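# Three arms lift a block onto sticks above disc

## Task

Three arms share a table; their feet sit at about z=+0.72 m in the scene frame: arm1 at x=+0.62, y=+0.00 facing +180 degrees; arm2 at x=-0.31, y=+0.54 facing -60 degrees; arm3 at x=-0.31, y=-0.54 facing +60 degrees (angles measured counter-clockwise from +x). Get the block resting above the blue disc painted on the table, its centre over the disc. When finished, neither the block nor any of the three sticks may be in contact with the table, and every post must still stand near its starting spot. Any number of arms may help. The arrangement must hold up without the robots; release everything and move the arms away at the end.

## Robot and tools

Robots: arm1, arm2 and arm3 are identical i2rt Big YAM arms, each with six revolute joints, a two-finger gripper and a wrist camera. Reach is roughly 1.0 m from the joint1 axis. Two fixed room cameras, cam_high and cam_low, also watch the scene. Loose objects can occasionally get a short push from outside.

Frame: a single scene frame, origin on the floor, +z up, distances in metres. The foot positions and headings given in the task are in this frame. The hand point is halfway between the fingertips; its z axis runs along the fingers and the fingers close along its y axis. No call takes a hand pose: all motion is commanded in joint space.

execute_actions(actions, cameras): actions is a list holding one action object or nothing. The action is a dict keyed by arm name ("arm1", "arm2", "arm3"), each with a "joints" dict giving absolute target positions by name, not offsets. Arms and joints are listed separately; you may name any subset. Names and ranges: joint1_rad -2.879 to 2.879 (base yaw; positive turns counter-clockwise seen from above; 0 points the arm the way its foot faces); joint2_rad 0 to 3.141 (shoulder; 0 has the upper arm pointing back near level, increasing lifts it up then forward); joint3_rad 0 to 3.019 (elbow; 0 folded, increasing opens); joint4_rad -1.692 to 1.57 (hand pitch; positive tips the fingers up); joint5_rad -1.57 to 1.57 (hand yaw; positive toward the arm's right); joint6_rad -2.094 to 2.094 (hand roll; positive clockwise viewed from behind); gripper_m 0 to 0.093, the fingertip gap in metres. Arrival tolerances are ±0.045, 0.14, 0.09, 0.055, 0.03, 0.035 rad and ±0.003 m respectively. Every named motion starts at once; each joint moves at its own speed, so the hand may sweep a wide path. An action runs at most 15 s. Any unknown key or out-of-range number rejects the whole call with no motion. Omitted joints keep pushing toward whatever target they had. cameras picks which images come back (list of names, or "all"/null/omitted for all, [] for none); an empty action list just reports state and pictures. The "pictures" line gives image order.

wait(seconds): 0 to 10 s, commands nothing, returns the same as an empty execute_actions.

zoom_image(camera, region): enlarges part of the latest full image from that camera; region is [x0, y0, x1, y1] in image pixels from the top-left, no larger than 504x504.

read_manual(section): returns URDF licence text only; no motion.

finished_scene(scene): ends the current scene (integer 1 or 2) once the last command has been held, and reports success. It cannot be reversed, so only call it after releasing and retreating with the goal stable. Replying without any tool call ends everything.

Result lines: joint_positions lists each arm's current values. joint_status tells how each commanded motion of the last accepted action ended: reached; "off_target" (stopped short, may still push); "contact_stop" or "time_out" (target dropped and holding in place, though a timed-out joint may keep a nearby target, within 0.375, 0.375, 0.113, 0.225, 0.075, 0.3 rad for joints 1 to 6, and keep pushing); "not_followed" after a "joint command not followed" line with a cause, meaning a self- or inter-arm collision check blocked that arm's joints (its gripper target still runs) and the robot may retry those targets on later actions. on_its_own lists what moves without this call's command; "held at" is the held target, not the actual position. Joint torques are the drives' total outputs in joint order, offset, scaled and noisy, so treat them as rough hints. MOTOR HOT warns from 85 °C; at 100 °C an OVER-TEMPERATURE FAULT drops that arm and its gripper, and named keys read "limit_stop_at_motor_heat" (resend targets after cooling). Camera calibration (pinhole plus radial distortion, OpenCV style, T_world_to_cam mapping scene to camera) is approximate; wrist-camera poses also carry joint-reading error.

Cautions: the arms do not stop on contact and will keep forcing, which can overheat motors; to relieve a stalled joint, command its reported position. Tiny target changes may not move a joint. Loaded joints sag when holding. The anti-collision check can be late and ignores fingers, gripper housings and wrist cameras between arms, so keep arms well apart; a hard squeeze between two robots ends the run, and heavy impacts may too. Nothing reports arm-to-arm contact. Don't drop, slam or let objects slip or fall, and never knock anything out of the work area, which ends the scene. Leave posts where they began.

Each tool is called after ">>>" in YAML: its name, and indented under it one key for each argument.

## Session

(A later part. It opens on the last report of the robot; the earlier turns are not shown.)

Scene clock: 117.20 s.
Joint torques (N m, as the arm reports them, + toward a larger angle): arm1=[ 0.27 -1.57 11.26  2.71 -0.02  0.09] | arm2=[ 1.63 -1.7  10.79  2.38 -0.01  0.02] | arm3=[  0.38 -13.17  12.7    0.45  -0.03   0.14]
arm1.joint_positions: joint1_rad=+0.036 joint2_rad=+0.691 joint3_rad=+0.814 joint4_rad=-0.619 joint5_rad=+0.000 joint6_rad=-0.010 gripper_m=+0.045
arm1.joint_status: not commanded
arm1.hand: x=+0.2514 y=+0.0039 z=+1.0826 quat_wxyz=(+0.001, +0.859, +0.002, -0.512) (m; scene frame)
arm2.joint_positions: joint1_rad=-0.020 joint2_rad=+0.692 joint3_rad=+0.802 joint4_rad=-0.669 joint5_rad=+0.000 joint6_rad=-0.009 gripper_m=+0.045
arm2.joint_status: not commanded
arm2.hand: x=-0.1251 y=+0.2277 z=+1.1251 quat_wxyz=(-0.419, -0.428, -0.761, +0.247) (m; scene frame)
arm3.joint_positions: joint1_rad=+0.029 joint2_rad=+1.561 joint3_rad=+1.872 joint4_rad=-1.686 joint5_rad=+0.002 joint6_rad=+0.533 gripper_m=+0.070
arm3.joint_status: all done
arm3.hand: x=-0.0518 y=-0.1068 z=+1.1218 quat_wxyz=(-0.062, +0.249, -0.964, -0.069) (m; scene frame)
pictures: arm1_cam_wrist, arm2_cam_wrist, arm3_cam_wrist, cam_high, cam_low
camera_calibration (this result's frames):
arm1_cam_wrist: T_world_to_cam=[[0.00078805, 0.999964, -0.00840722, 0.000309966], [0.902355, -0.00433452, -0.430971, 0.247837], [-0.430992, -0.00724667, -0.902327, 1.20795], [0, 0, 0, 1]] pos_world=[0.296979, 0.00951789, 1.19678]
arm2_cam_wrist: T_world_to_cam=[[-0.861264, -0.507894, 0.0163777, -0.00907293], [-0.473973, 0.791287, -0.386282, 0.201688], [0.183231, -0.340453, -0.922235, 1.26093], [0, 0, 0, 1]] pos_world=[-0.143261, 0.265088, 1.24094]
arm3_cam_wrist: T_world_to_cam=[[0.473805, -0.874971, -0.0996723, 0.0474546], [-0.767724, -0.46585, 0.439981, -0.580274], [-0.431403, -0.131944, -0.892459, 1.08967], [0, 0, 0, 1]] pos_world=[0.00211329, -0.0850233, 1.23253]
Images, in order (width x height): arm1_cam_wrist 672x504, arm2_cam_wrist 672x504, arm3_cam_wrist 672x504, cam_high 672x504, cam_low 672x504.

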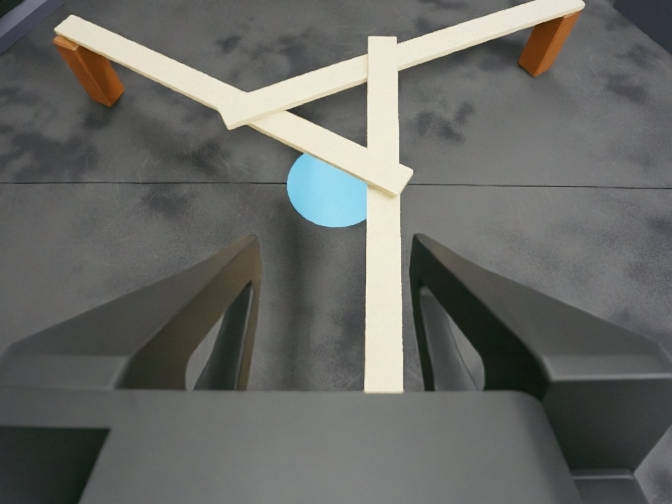

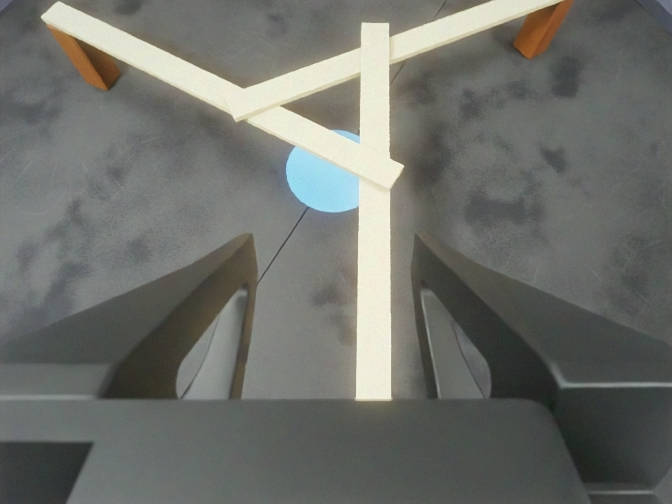

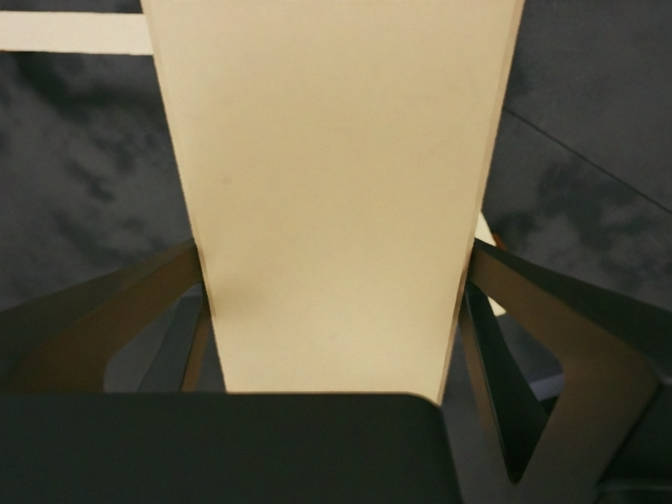

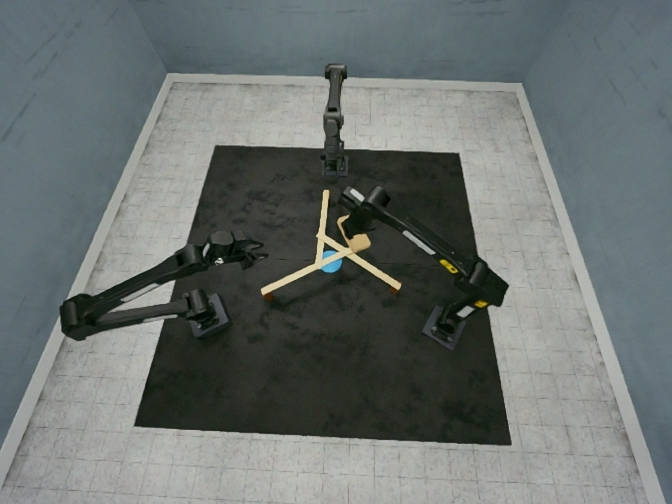

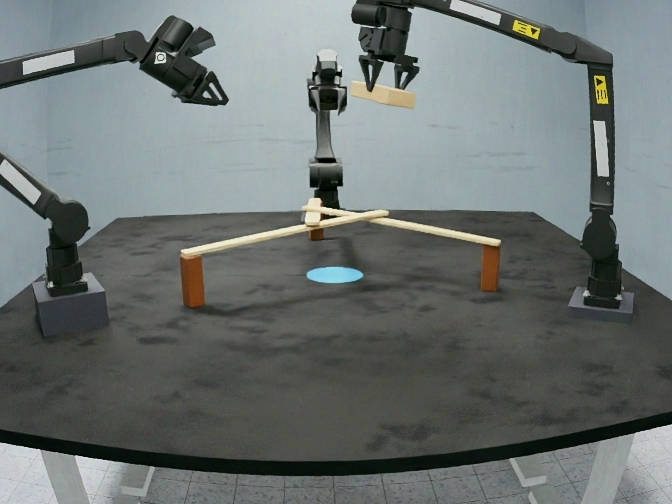

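>>> execute_actions:
  actions:
    - {"arm3": {"joints": {"joint1_rad": 0.048, "joint2_rad": 1.935, "joint3_rad": 2.0, "joint4_rad": -1.505}}}

Scene clock: 118.97 s.
Joint torques (N m, as the arm reports them, + toward a larger angle): arm1=[ 0.26 -1.55 11.27  2.71 -0.02  0.09] | arm2=[ 1.4  -2.09 10.81  2.28 -0.02  0.04] | arm3=[  0.44 -22.25  10.53   0.56  -0.04   0.09]
arm1.joint_positions: joint1_rad=+0.036 joint2_rad=+0.691 joint3_rad=+0.814 joint4_rad=-0.619 joint5_rad=+0.000 joint6_rad=-0.010 gripper_m=+0.045
arm1.joint_status: not commanded
arm1.hand: x=+0.2514 y=+0.0039 z=+1.0826 quat_wxyz=(+0.001, +0.859, +0.002, -0.512) (m; scene frame)
arm2.joint_positions: joint1_rad=-0.020 joint2_rad=+0.692 joint3_rad=+0.802 joint4_rad=-0.669 joint5_rad=+0.000 joint6_rad=-0.009 gripper_m=+0.045
arm2.joint_status: not commanded
arm2.hand: x=-0.1251 y=+0.2277 z=+1.1251 quat_wxyz=(-0.419, -0.428, -0.761, +0.247) (m; scene frame)
arm3.joint_positions: joint1_rad=+0.041 joint2_rad=+1.994 joint3_rad=+1.962 joint4_rad=-1.511 joint5_rad=+0.002 joint6_rad=+0.533 gripper_m=+0.070
arm3.joint_status: all done
arm3.hand: x=+0.0040 y=+0.0089 z=+0.9249 quat_wxyz=(-0.003, +0.257, -0.966, -0.010) (m; scene frame)
pictures: arm1_cam_wrist, arm2_cam_wrist, arm3_cam_wrist, cam_high, cam_low
camera_calibration (this result's frames):
arm1_cam_wrist: T_world_to_cam=[[0.00078805, 0.999964, -0.00840722, 0.000309966], [0.902355, -0.00433452, -0.430971, 0.247837], [-0.430992, -0.00724667, -0.902327, 1.20795], [0, 0, 0, 1]] pos_world=[0.296979, 0.00951789, 1.19678]
arm2_cam_wrist: T_world_to_cam=[[-0.861264, -0.507894, 0.0163777, -0.00907293], [-0.473973, 0.791287, -0.386282, 0.201688], [0.183231, -0.340453, -0.922235, 1.26093], [0, 0, 0, 1]] pos_world=[-0.143261, 0.265088, 1.24094]
arm3_cam_wrist: T_world_to_cam=[[0.481954, -0.876113, -0.0120505, 0.0216044], [-0.71883, -0.403221, 0.5663, -0.514566], [-0.501002, -0.264269, -0.824111, 0.891553], [0, 0, 0, 1]] pos_world=[0.0663722, 0.0470535, 1.0264]
Images, in order (width x height): arm1_cam_wrist 672x504, arm2_cam_wrist 672x504, arm3_cam_wrist 672x504, cam_high 672x504, cam_low 672x504.

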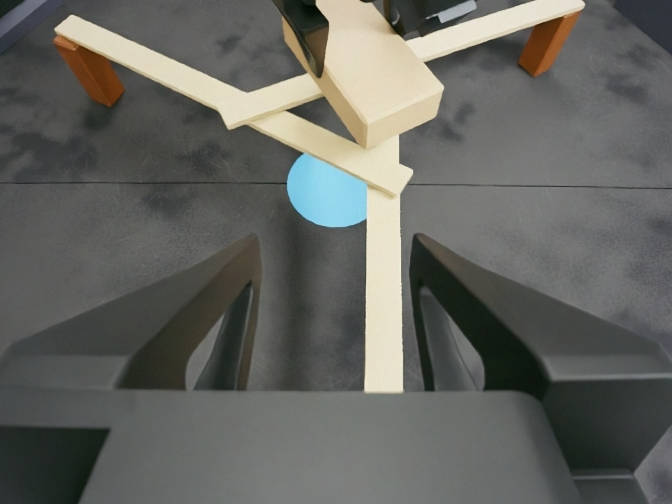

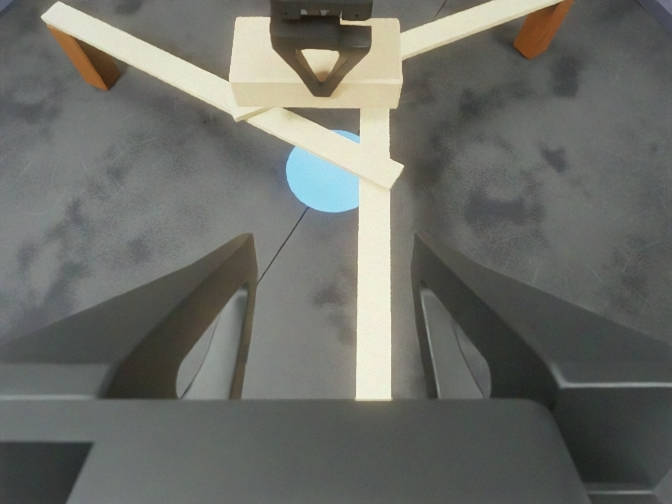

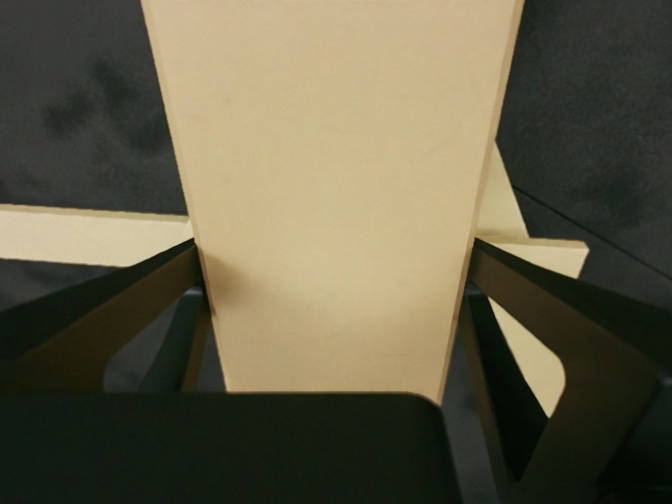

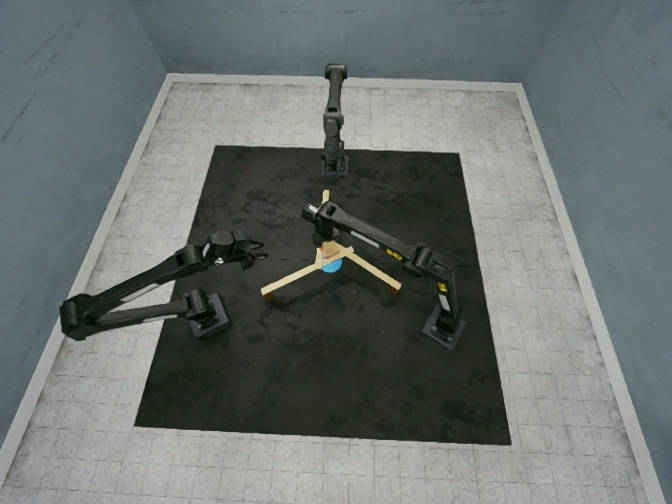

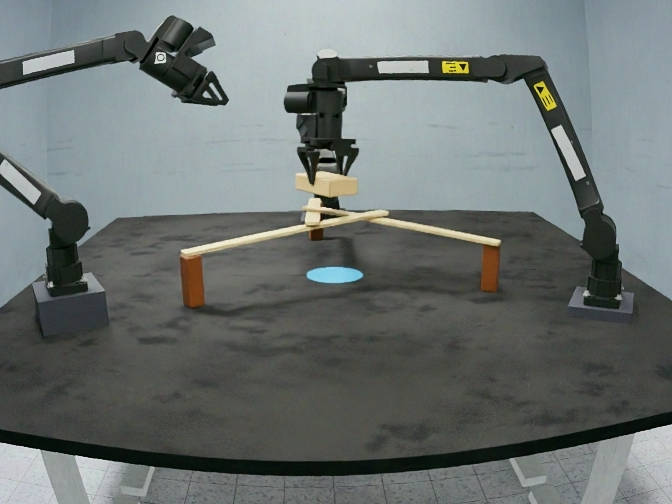

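>>> execute_actions:
  actions:
    - {"arm3": {"joints": {"joint1_rad": 0.025, "joint2_rad": 1.885, "joint3_rad": 1.9, "joint4_rad": -1.445}}}

Scene clock: 120.90 s.
Joint torques (N m, as the arm reports them, + toward a larger angle): arm1=[ 0.25 -1.5  11.27  2.7  -0.02  0.09] | arm2=[ 1.65 -2.4  10.8   2.37 -0.04  0.04] | arm3=[ -0.73 -22.22   8.11   0.86  -0.03   0.12]
arm1.joint_positions: joint1_rad=+0.036 joint2_rad=+0.691 joint3_rad=+0.814 joint4_rad=-0.619 joint5_rad=+0.000 joint6_rad=-0.010 gripper_m=+0.045
arm1.joint_status: not commanded
arm1.hand: x=+0.2514 y=+0.0039 z=+1.0826 quat_wxyz=(+0.001, +0.859, +0.002, -0.512) (m; scene frame)
arm2.joint_positions: joint1_rad=-0.020 joint2_rad=+0.692 joint3_rad=+0.802 joint4_rad=-0.669 joint5_rad=+0.000 joint6_rad=-0.009 gripper_m=+0.045
arm2.joint_status: not commanded
arm2.hand: x=-0.1251 y=+0.2277 z=+1.1251 quat_wxyz=(-0.419, -0.428, -0.761, +0.247) (m; scene frame)
arm3.joint_positions: joint1_rad=+0.031 joint2_rad=+1.947 joint3_rad=+1.894 joint4_rad=-1.458 joint5_rad=+0.002 joint6_rad=+0.534 gripper_m=+0.070
arm3.joint_status: all done
arm3.hand: x=+0.0058 y=-0.0009 z=+0.9270 quat_wxyz=(-0.014, +0.252, -0.967, -0.021) (m; scene frame)
pictures: arm1_cam_wrist, arm2_cam_wrist, arm3_cam_wrist, cam_high, cam_low
camera_calibration (this result's frames):
arm1_cam_wrist: T_world_to_cam=[[0.00078805, 0.999964, -0.00840722, 0.000309966], [0.902355, -0.00433452, -0.430971, 0.247837], [-0.430992, -0.00724667, -0.902327, 1.20795], [0, 0, 0, 1]] pos_world=[0.296979, 0.00951789, 1.19678]
arm2_cam_wrist: T_world_to_cam=[[-0.861264, -0.507894, 0.0163777, -0.00907293], [-0.473973, 0.791287, -0.386282, 0.201688], [0.183231, -0.340453, -0.922235, 1.26093], [0, 0, 0, 1]] pos_world=[-0.143261, 0.265088, 1.24094]
arm3_cam_wrist: T_world_to_cam=[[0.472546, -0.880839, -0.0286758, 0.0276355], [-0.732213, -0.410505, 0.54346, -0.497126], [-0.490473, -0.235813, -0.838945, 0.905261], [0, 0, 0, 1]] pos_world=[0.0669447, 0.0337425, 1.03042]
Images, in order (width x height): arm1_cam_wrist 672x504, arm2_cam_wrist 672x504, arm3_cam_wrist 672x504, cam_high 672x504, cam_low 672x504.

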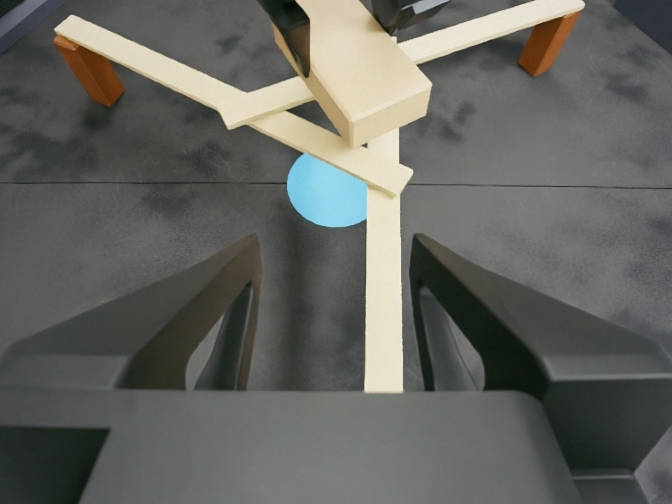

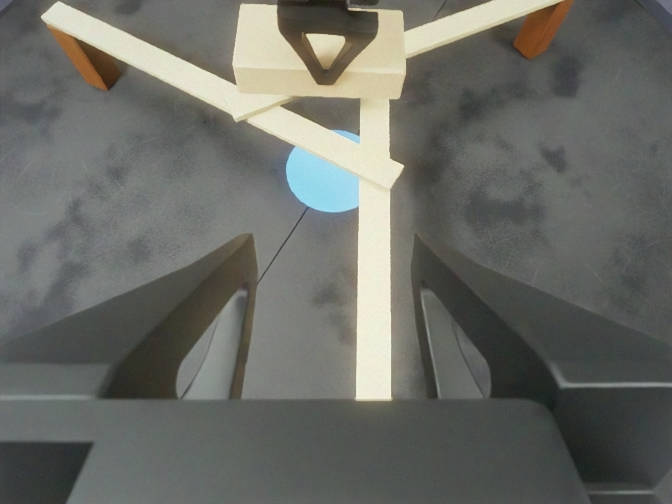

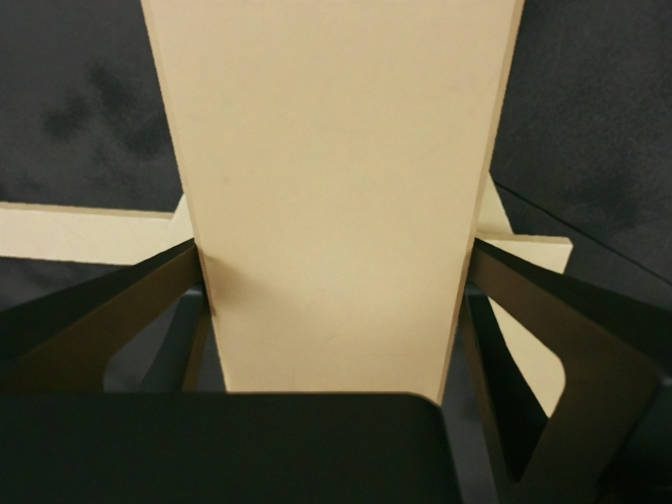

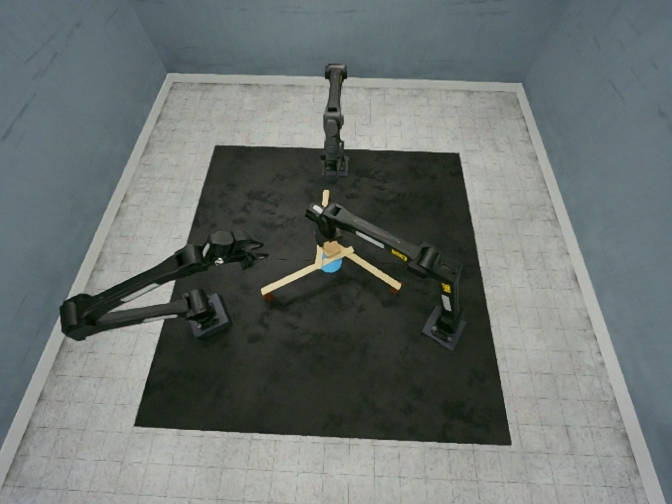

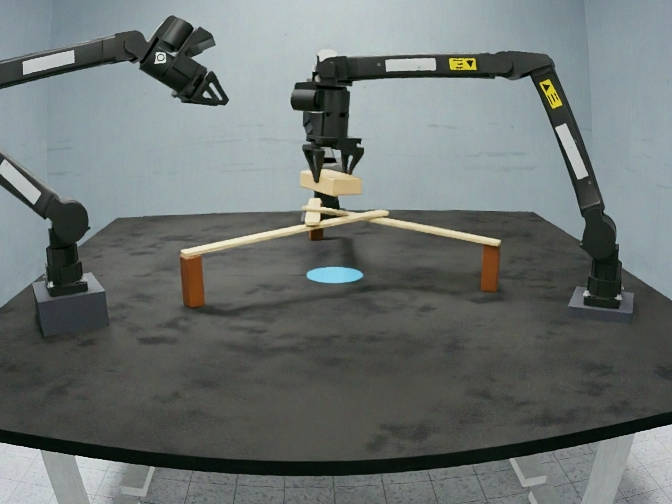

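>>> execute_actions:
  actions:
    - {"arm3": {"joints": {"joint1_rad": 0.031, "joint3_rad": 1.802, "joint4_rad": -1.372}}}

Scene clock: 122.20 s.
Joint torques (N m, as the arm reports them, + toward a larger angle): arm1=[ 0.26 -1.61 11.28  2.69 -0.02  0.09] | arm2=[ 1.5  -2.42 10.82  2.3  -0.02  0.05] | arm3=[ -0.27 -21.36   8.7    0.81  -0.03   0.11]
arm1.joint_positions: joint1_rad=+0.036 joint2_rad=+0.691 joint3_rad=+0.814 joint4_rad=-0.619 joint5_rad=+0.000 joint6_rad=-0.010 gripper_m=+0.045
arm1.joint_status: not commanded
arm1.hand: x=+0.2514 y=+0.0039 z=+1.0826 quat_wxyz=(+0.001, +0.859, +0.002, -0.512) (m; scene frame)
arm2.joint_positions: joint1_rad=-0.020 joint2_rad=+0.692 joint3_rad=+0.802 joint4_rad=-0.669 joint5_rad=+0.000 joint6_rad=-0.009 gripper_m=+0.045
arm2.joint_status: not commanded
arm2.hand: x=-0.1251 y=+0.2277 z=+1.1251 quat_wxyz=(-0.419, -0.428, -0.761, +0.247) (m; scene frame)
arm3.joint_positions: joint1_rad=+0.031 joint2_rad=+1.939 joint3_rad=+1.785 joint4_rad=-1.384 joint5_rad=+0.002 joint6_rad=+0.533 gripper_m=+0.070
arm3.joint_status: all done
arm3.hand: x=-0.0014 y=-0.0124 z=+0.8902 quat_wxyz=(-0.004, +0.252, -0.968, -0.012) (m; scene frame)
pictures: arm1_cam_wrist, arm2_cam_wrist, arm3_cam_wrist, cam_high, cam_low
camera_calibration (this result's frames):
arm1_cam_wrist: T_world_to_cam=[[0.00078805, 0.999964, -0.00840722, 0.000309966], [0.902355, -0.00433452, -0.430971, 0.247837], [-0.430992, -0.00724667, -0.902327, 1.20795], [0, 0, 0, 1]] pos_world=[0.296979, 0.00951789, 1.19678]
arm2_cam_wrist: T_world_to_cam=[[-0.861264, -0.507894, 0.0163777, -0.00907293], [-0.473973, 0.791287, -0.386282, 0.201688], [0.183231, -0.340453, -0.922235, 1.26093], [0, 0, 0, 1]] pos_world=[-0.143261, 0.265088, 1.24094]
arm3_cam_wrist: T_world_to_cam=[[0.472884, -0.881002, -0.0146892, 0.0074298], [-0.724502, -0.398261, 0.56257, -0.503966], [-0.501475, -0.255388, -0.826619, 0.85692], [0, 0, 0, 1]] pos_world=[0.0610865, 0.0246825, 0.991972]
Images, in order (width x height): arm1_cam_wrist 672x504, arm2_cam_wrist 672x504, arm3_cam_wrist 672x504, cam_high 672x504, cam_low 672x504.

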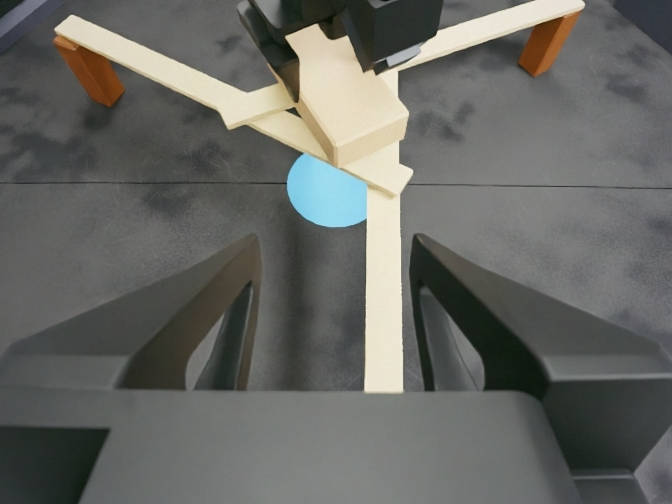

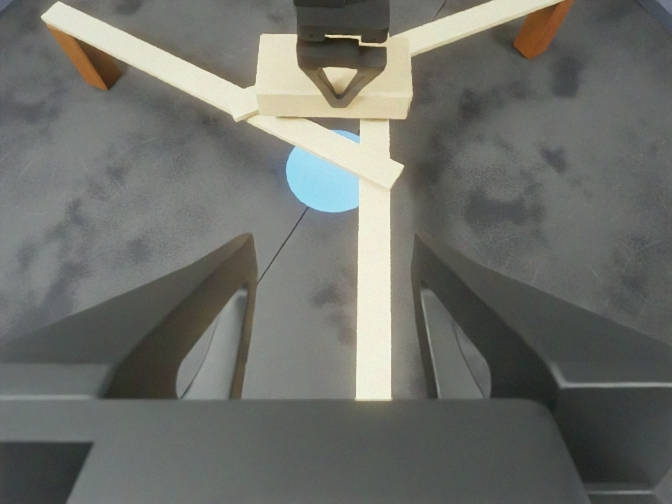

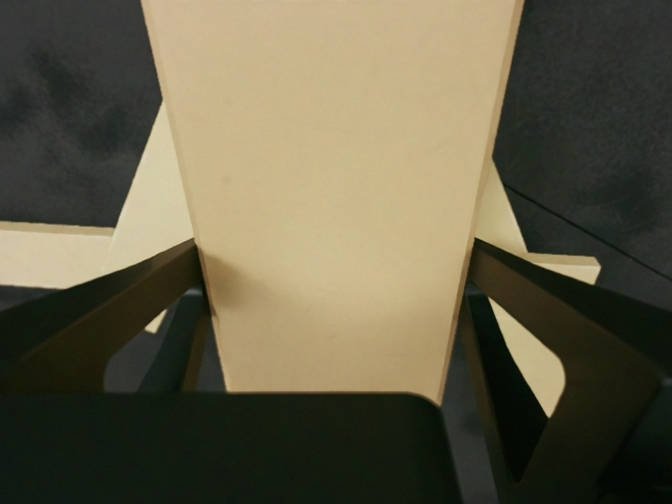

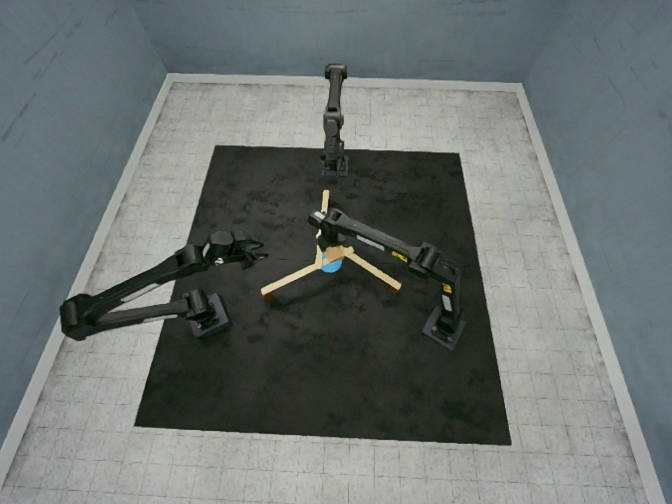

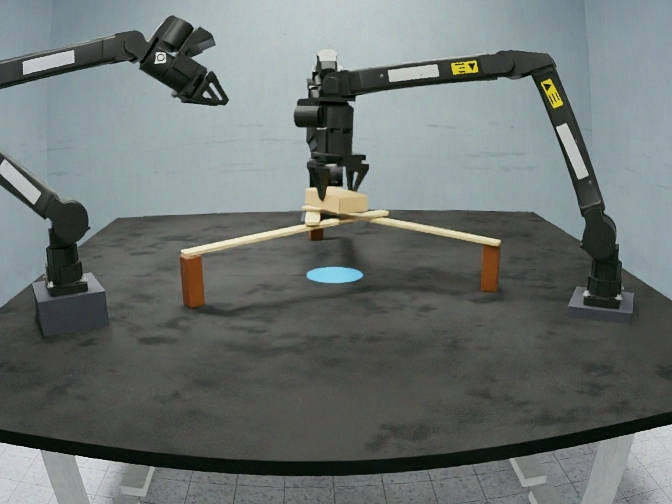

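>>> zoom_image:
  camera: "cam_low"
  region: [285, 170, 405, 290]

>>> zoom_image:
  camera: "arm2_cam_wrist"
  region: [200, 20, 460, 220]

Region (285, 170, 405, 290) of cam_low's 672x504 image, scaled by 4.200, with more detail than that image has.

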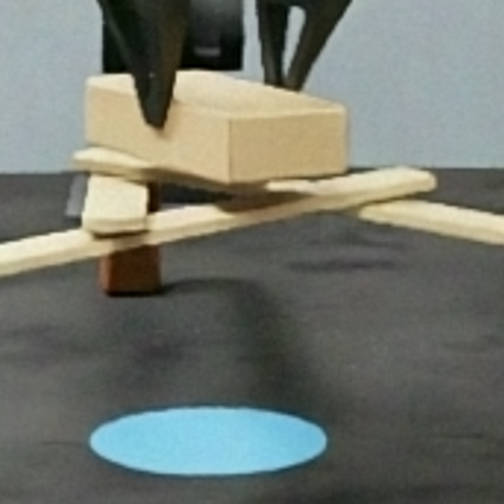

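Region (200, 20, 460, 220) of arm2_cam_wrist's 672x504 image, scaled by 1.938, with more detail than that image has; it fills the top 388 rows of this view, and the rest is white.

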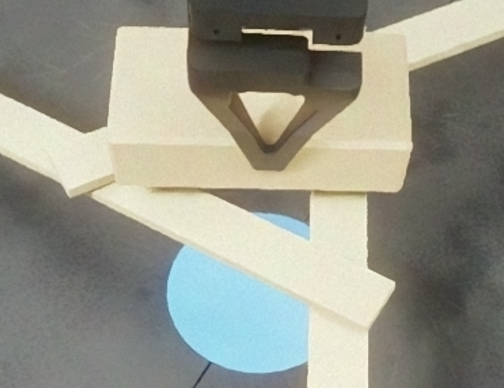

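>>> execute_actions:
  actions:
    - {"arm3": {"joints": {"joint3_rad": 1.757, "joint4_rad": -1.338}}}
  cameras: ["cam_low", "arm1_cam_wrist", "arm2_cam_wrist"]

>>> zoom_image:
  camera: "cam_low"
  region: [285, 170, 405, 250]

Scene clock: 123.80 s.
Joint torques (N m, as the arm reports them, + toward a larger angle): arm1=[ 0.25 -1.5  11.25  2.73 -0.02  0.09] | arm2=[ 1.71 -1.82 10.76  2.28 -0.05  0.04] | arm3=[ -0.29 -20.7    8.2    0.77  -0.04   0.12]
arm1.joint_positions: joint1_rad=+0.036 joint2_rad=+0.691 joint3_rad=+0.814 joint4_rad=-0.619 joint5_rad=+0.000 joint6_rad=-0.010 gripper_m=+0.045
arm1.joint_status: not commanded
arm1.hand: x=+0.2514 y=+0.0039 z=+1.0826 quat_wxyz=(+0.001, +0.859, +0.002, -0.512) (m; scene frame)
arm2.joint_positions: joint1_rad=-0.020 joint2_rad=+0.692 joint3_rad=+0.802 joint4_rad=-0.669 joint5_rad=+0.000 joint6_rad=-0.009 gripper_m=+0.045
arm2.joint_status: not commanded
arm2.hand: x=-0.1251 y=+0.2277 z=+1.1251 quat_wxyz=(-0.419, -0.428, -0.761, +0.247) (m; scene frame)
arm3.joint_positions: joint1_rad=+0.031 joint2_rad=+1.936 joint3_rad=+1.748 joint4_rad=-1.349 joint5_rad=+0.002 joint6_rad=+0.534 gripper_m=+0.070
arm3.joint_status: all done
arm3.hand: x=-0.0030 y=-0.0148 z=+0.8780 quat_wxyz=(-0.005, +0.252, -0.968, -0.012) (m; scene frame)
pictures: arm1_cam_wrist, arm2_cam_wrist, cam_low
camera_calibration (this result's frames):
arm1_cam_wrist: T_world_to_cam=[[0.00078805, 0.999964, -0.00840722, 0.000309966], [0.902355, -0.00433452, -0.430971, 0.247837], [-0.430992, -0.00724667, -0.902327, 1.20795], [0, 0, 0, 1]] pos_world=[0.296979, 0.00951789, 1.19678]
arm2_cam_wrist: T_world_to_cam=[[-0.861264, -0.507894, 0.0163777, -0.00907293], [-0.473973, 0.791287, -0.386282, 0.201688], [0.183231, -0.340453, -0.922235, 1.26093], [0, 0, 0, 1]] pos_world=[-0.143261, 0.265088, 1.24094]
Images, in order (width x height): arm1_cam_wrist 672x504, arm2_cam_wrist 672x504, cam_low 672x504.

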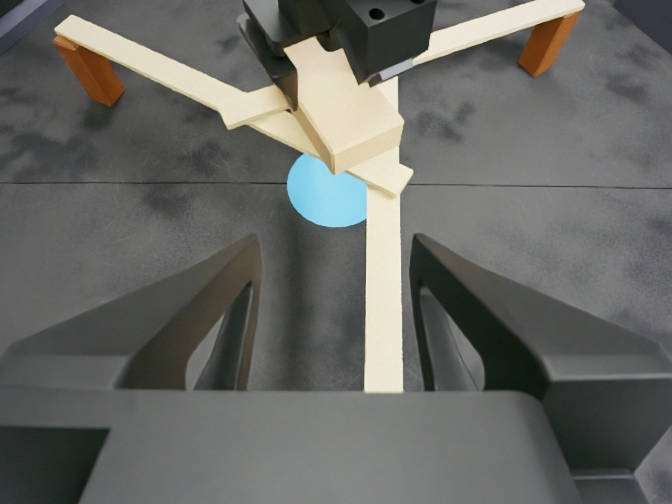

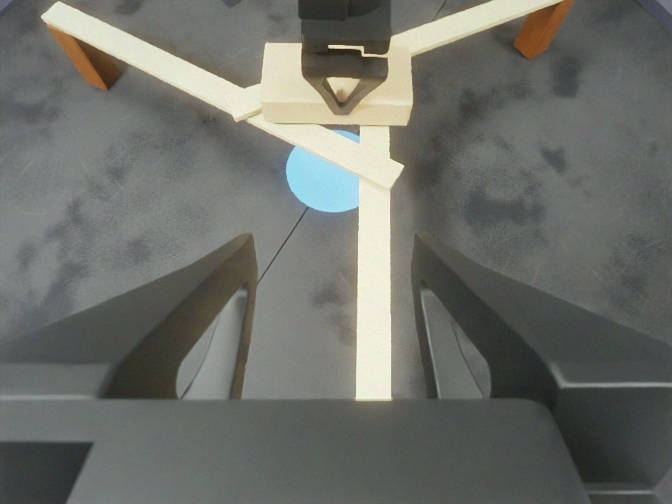

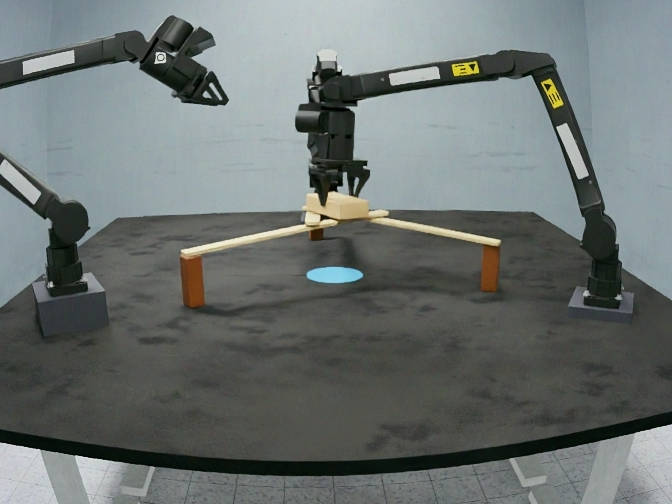

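Region (285, 170, 405, 250) of cam_low's 672x504 image, scaled by 4.200, with more detail than that image has.

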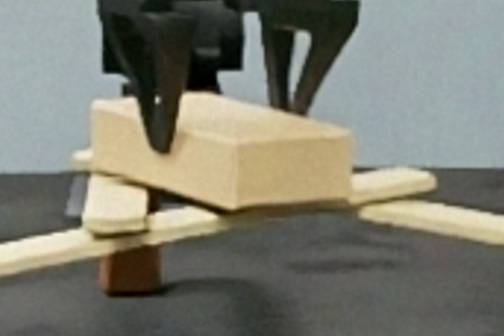

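>>> zoom_image:
  camera: "arm1_cam_wrist"
  region: [200, 40, 440, 230]

>>> zoom_image:
  camera: "arm2_cam_wrist"
  region: [215, 60, 435, 200]

Region (200, 40, 440, 230) of arm1_cam_wrist's 672x504 image, scaled by 2.100, with more detail than that image has; it fills the top 399 rows of this view, and the rest is white.

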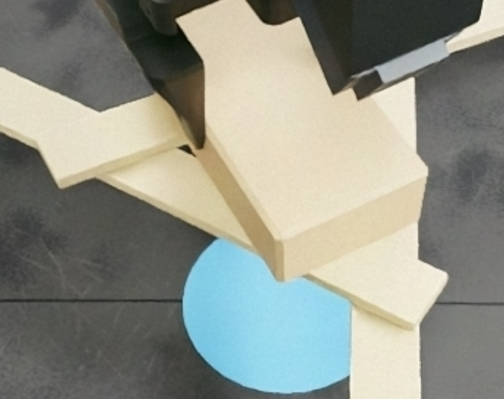

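Region (215, 60, 435, 200) of arm2_cam_wrist's 672x504 image, scaled by 2.291, with more detail than that image has; it fills the top 321 rows of this view, and the rest is white.

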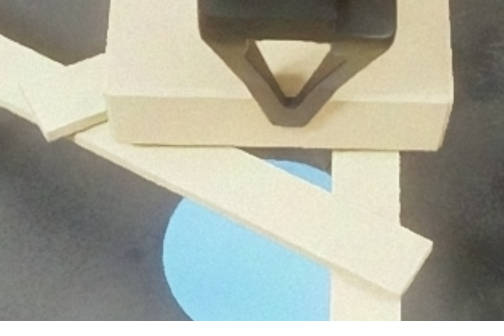

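>>> execute_actions:
  actions:
    - {"arm3": {"joints": {"joint1_rad": 0.051}}}
  cameras: ["cam_low", "arm1_cam_wrist", "arm2_cam_wrist"]

>>> zoom_image:
  camera: "cam_low"
  region: [285, 170, 405, 250]

Scene clock: 125.83 s.
Joint torques (N m, as the arm reports them, + toward a larger angle): arm1=[ 0.23 -1.52 11.28  2.7  -0.02  0.09] | arm2=[ 1.18 -2.34 10.7   2.41 -0.02  0.07] | arm3=[  0.58 -20.79   8.2    0.78  -0.04   0.11]
arm1.joint_positions: joint1_rad=+0.036 joint2_rad=+0.691 joint3_rad=+0.814 joint4_rad=-0.619 joint5_rad=+0.000 joint6_rad=-0.010 gripper_m=+0.045
arm1.joint_status: not commanded
arm1.hand: x=+0.2514 y=+0.0039 z=+1.0826 quat_wxyz=(+0.001, +0.859, +0.002, -0.512) (m; scene frame)
arm2.joint_positions: joint1_rad=-0.020 joint2_rad=+0.692 joint3_rad=+0.802 joint4_rad=-0.669 joint5_rad=+0.000 joint6_rad=-0.009 gripper_m=+0.045
arm2.joint_status: not commanded
arm2.hand: x=-0.1251 y=+0.2277 z=+1.1251 quat_wxyz=(-0.419, -0.428, -0.761, +0.247) (m; scene frame)
arm3.joint_positions: joint1_rad=+0.045 joint2_rad=+1.936 joint3_rad=+1.748 joint4_rad=-1.349 joint5_rad=+0.002 joint6_rad=+0.534 gripper_m=+0.070
arm3.joint_status: all done
arm3.hand: x=-0.0106 y=-0.0105 z=+0.8781 quat_wxyz=(-0.005, +0.259, -0.966, -0.012) (m; scene frame)
pictures: arm1_cam_wrist, arm2_cam_wrist, cam_low
camera_calibration (this result's frames):
arm1_cam_wrist: T_world_to_cam=[[0.00078805, 0.999964, -0.00840722, 0.000309966], [0.902355, -0.00433452, -0.430971, 0.247837], [-0.430992, -0.00724667, -0.902327, 1.20795], [0, 0, 0, 1]] pos_world=[0.296979, 0.00951789, 1.19678]
arm2_cam_wrist: T_world_to_cam=[[-0.861264, -0.507894, 0.0163777, -0.00907293], [-0.473973, 0.791287, -0.386282, 0.201688], [0.183231, -0.340453, -0.922235, 1.26093], [0, 0, 0, 1]] pos_world=[-0.143261, 0.265088, 1.24094]
Images, in order (width x height): arm1_cam_wrist 672x504, arm2_cam_wrist 672x504, cam_low 672x504.

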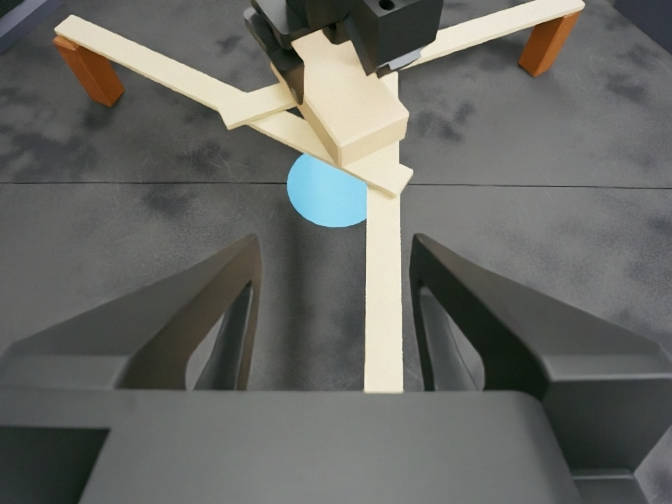

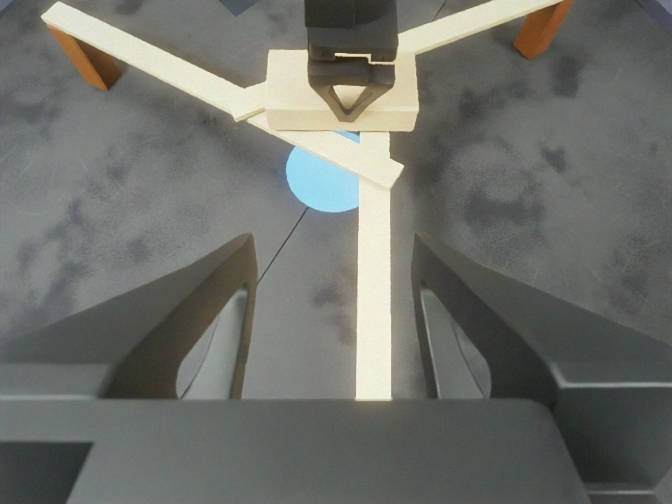

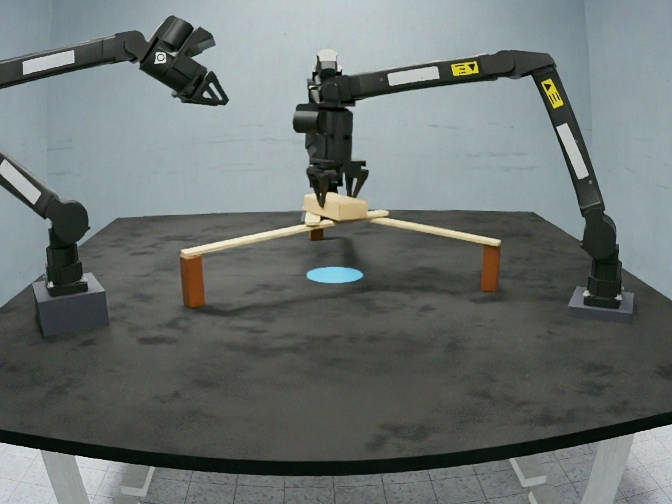

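Region (285, 170, 405, 250) of cam_low's 672x504 image, scaled by 4.200, with more detail than that image has.

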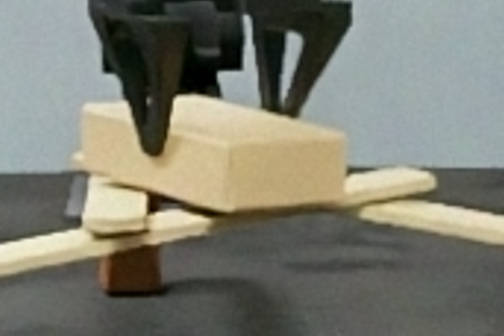

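>>> execute_actions:
  actions: []

Scene clock: 127.07 s.
Joint torques (N m, as the arm reports them, + toward a larger angle): arm1=[ 0.32 -1.56 11.29  2.7  -0.02  0.09] | arm2=[ 1.45 -2.06 10.79  2.29 -0.04  0.03] | arm3=[  0.18 -20.75   8.09   0.76  -0.02   0.11]
arm1.joint_positions: joint1_rad=+0.036 joint2_rad=+0.691 joint3_rad=+0.814 joint4_rad=-0.619 joint5_rad=+0.000 joint6_rad=-0.010 gripper_m=+0.045
arm1.joint_status: not commanded
arm1.hand: x=+0.2514 y=+0.0039 z=+1.0826 quat_wxyz=(+0.001, +0.859, +0.002, -0.512) (m; scene frame)
arm2.joint_positions: joint1_rad=-0.020 joint2_rad=+0.692 joint3_rad=+0.802 joint4_rad=-0.669 joint5_rad=+0.000 joint6_rad=-0.009 gripper_m=+0.045
arm2.joint_status: not commanded
arm2.hand: x=-0.1251 y=+0.2277 z=+1.1251 quat_wxyz=(-0.419, -0.428, -0.761, +0.247) (m; scene frame)
arm3.joint_positions: joint1_rad=+0.045 joint2_rad=+1.936 joint3_rad=+1.748 joint4_rad=-1.349 joint5_rad=+0.002 joint6_rad=+0.534 gripper_m=+0.070
arm3.joint_status: all done
arm3.hand: x=-0.0106 y=-0.0105 z=+0.8781 quat_wxyz=(-0.005, +0.259, -0.966, -0.012) (m; scene frame)
pictures: arm1_cam_wrist, arm2_cam_wrist, arm3_cam_wrist, cam_high, cam_low
camera_calibration (this result's frames):
arm1_cam_wrist: T_world_to_cam=[[0.00078805, 0.999964, -0.00840722, 0.000309966], [0.902355, -0.00433452, -0.430971, 0.247837], [-0.430992, -0.00724667, -0.902327, 1.20795], [0, 0, 0, 1]] pos_world=[0.296979, 0.00951789, 1.19678]
arm2_cam_wrist: T_world_to_cam=[[-0.861264, -0.507894, 0.0163777, -0.00907293], [-0.473973, 0.791287, -0.386282, 0.201688], [0.183231, -0.340453, -0.922235, 1.26093], [0, 0, 0, 1]] pos_world=[-0.143261, 0.265088, 1.24094]
arm3_cam_wrist: T_world_to_cam=[[0.485265, -0.874229, -0.015514, 0.0142099], [-0.719104, -0.409126, 0.561699, -0.502357], [-0.497401, -0.261417, -0.827196, 0.843281], [0, 0, 0, 1]] pos_world=[0.0513062, 0.0273429, 0.979952]
Images, in order (width x height): arm1_cam_wrist 672x504, arm2_cam_wrist 672x504, arm3_cam_wrist 672x504, cam_high 672x504, cam_low 672x504.

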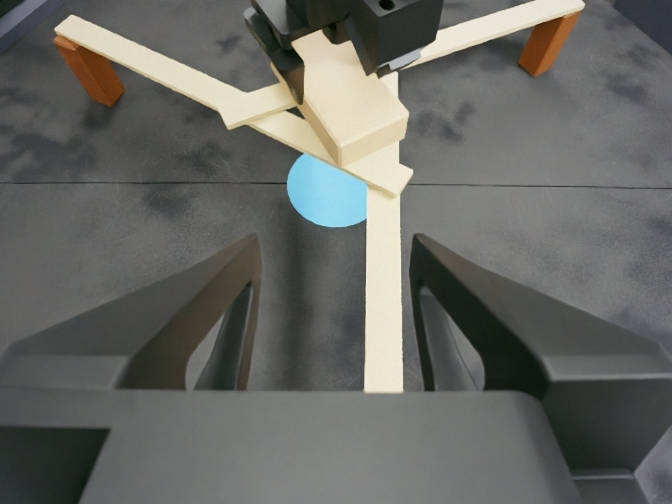

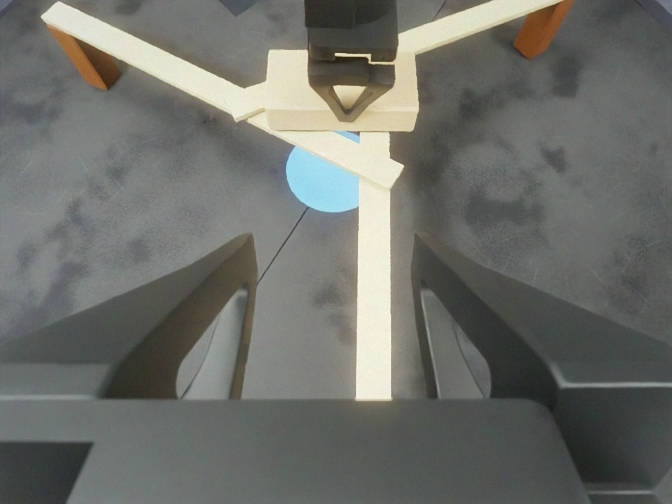

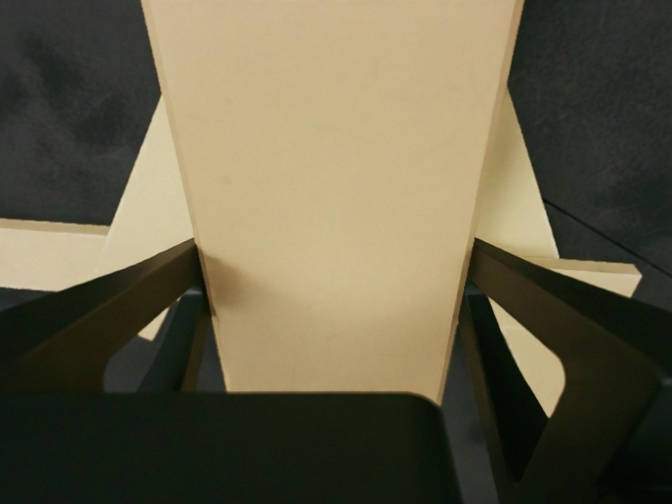

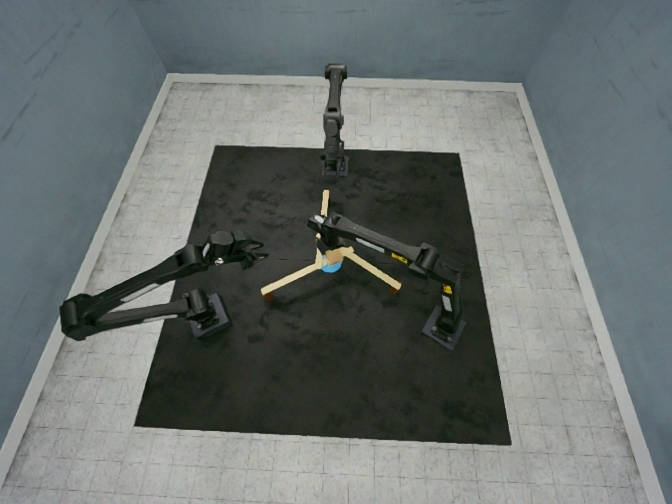

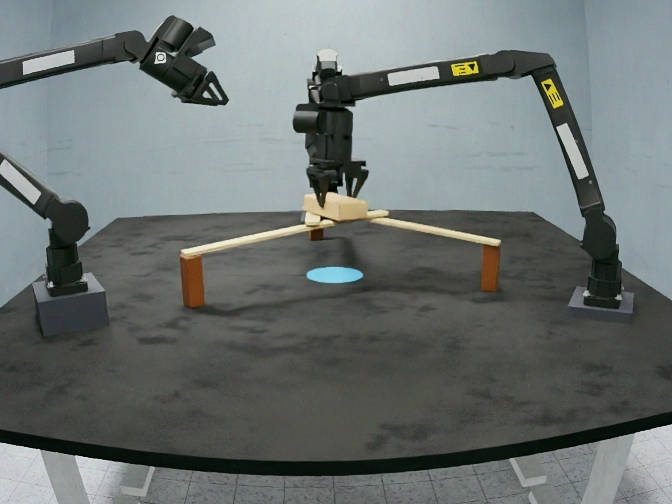

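>>> zoom_image:
  camera: "cam_low"
  region: [260, 150, 420, 270]

Region (260, 150, 420, 270) of cam_low's 672x504 image, scaled by 3.150, with more detail than that image has; it fills the top 378 rows of this view, and the rest is white.

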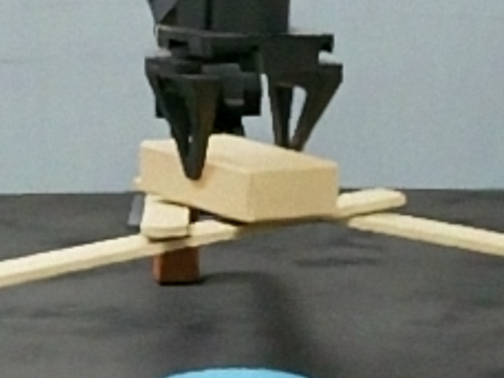

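>>> execute_actions:
  actions:
    - {"arm3": {"joints": {"gripper_m": 0.09}}}
  cameras: ["cam_low", "arm1_cam_wrist", "arm2_cam_wrist"]

Scene clock: 127.93 s.
Joint torques (N m, as the arm reports them, + toward a larger angle): arm1=[ 0.29 -1.52 11.27  2.69 -0.02  0.09] | arm2=[ 1.5  -2.07 10.88  2.21 -0.01  0.07] | arm3=[  0.21 -20.35   8.13   0.78  -0.04   0.13]
arm1.joint_positions: joint1_rad=+0.036 joint2_rad=+0.691 joint3_rad=+0.814 joint4_rad=-0.619 joint5_rad=+0.000 joint6_rad=-0.010 gripper_m=+0.045
arm1.joint_status: not commanded
arm1.hand: x=+0.2514 y=+0.0039 z=+1.0826 quat_wxyz=(+0.001, +0.859, +0.002, -0.512) (m; scene frame)
arm2.joint_positions: joint1_rad=-0.020 joint2_rad=+0.692 joint3_rad=+0.802 joint4_rad=-0.669 joint5_rad=+0.000 joint6_rad=-0.009 gripper_m=+0.045
arm2.joint_status: not commanded
arm2.hand: x=-0.1251 y=+0.2277 z=+1.1251 quat_wxyz=(-0.419, -0.428, -0.761, +0.247) (m; scene frame)
arm3.joint_positions: joint1_rad=+0.045 joint2_rad=+1.928 joint3_rad=+1.748 joint4_rad=-1.348 joint5_rad=+0.002 joint6_rad=+0.534 gripper_m=+0.090
arm3.joint_status: all done
arm3.hand: x=-0.0106 y=-0.0105 z=+0.8827 quat_wxyz=(-0.008, +0.259, -0.966, -0.015) (m; scene frame)
pictures: arm1_cam_wrist, arm2_cam_wrist, cam_low
camera_calibration (this result's frames):
arm1_cam_wrist: T_world_to_cam=[[0.00078805, 0.999964, -0.00840722, 0.000309966], [0.902355, -0.00433452, -0.430971, 0.247837], [-0.430992, -0.00724667, -0.902327, 1.20795], [0, 0, 0, 1]] pos_world=[0.296979, 0.00951789, 1.19678]
arm2_cam_wrist: T_world_to_cam=[[-0.861264, -0.507894, 0.0163777, -0.00907293], [-0.473973, 0.791287, -0.386282, 0.201688], [0.183231, -0.340453, -0.922235, 1.26093], [0, 0, 0, 1]] pos_world=[-0.143261, 0.265088, 1.24094]
Images, in order (width x height): arm1_cam_wrist 672x504, arm2_cam_wrist 672x504, cam_low 672x504.

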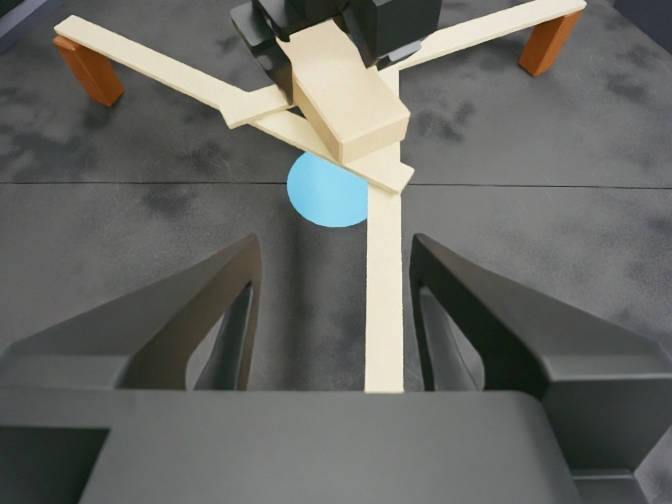

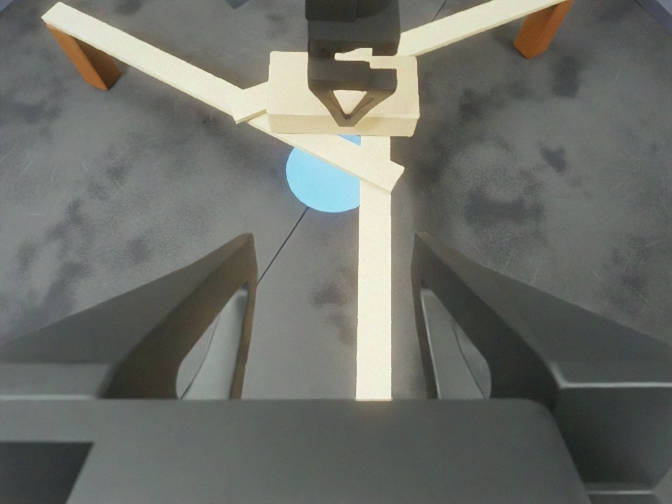

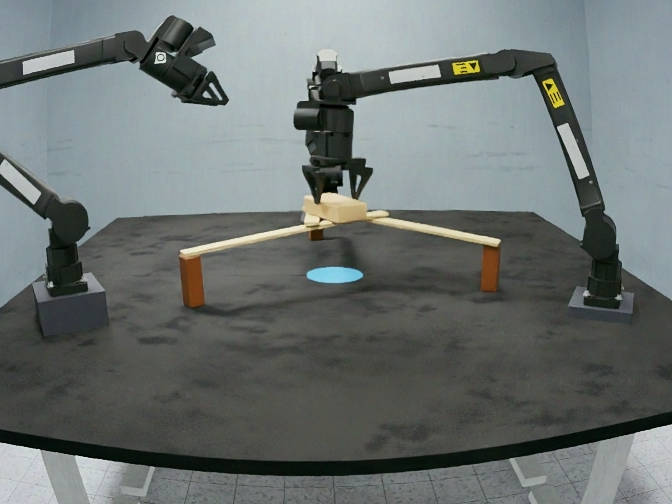

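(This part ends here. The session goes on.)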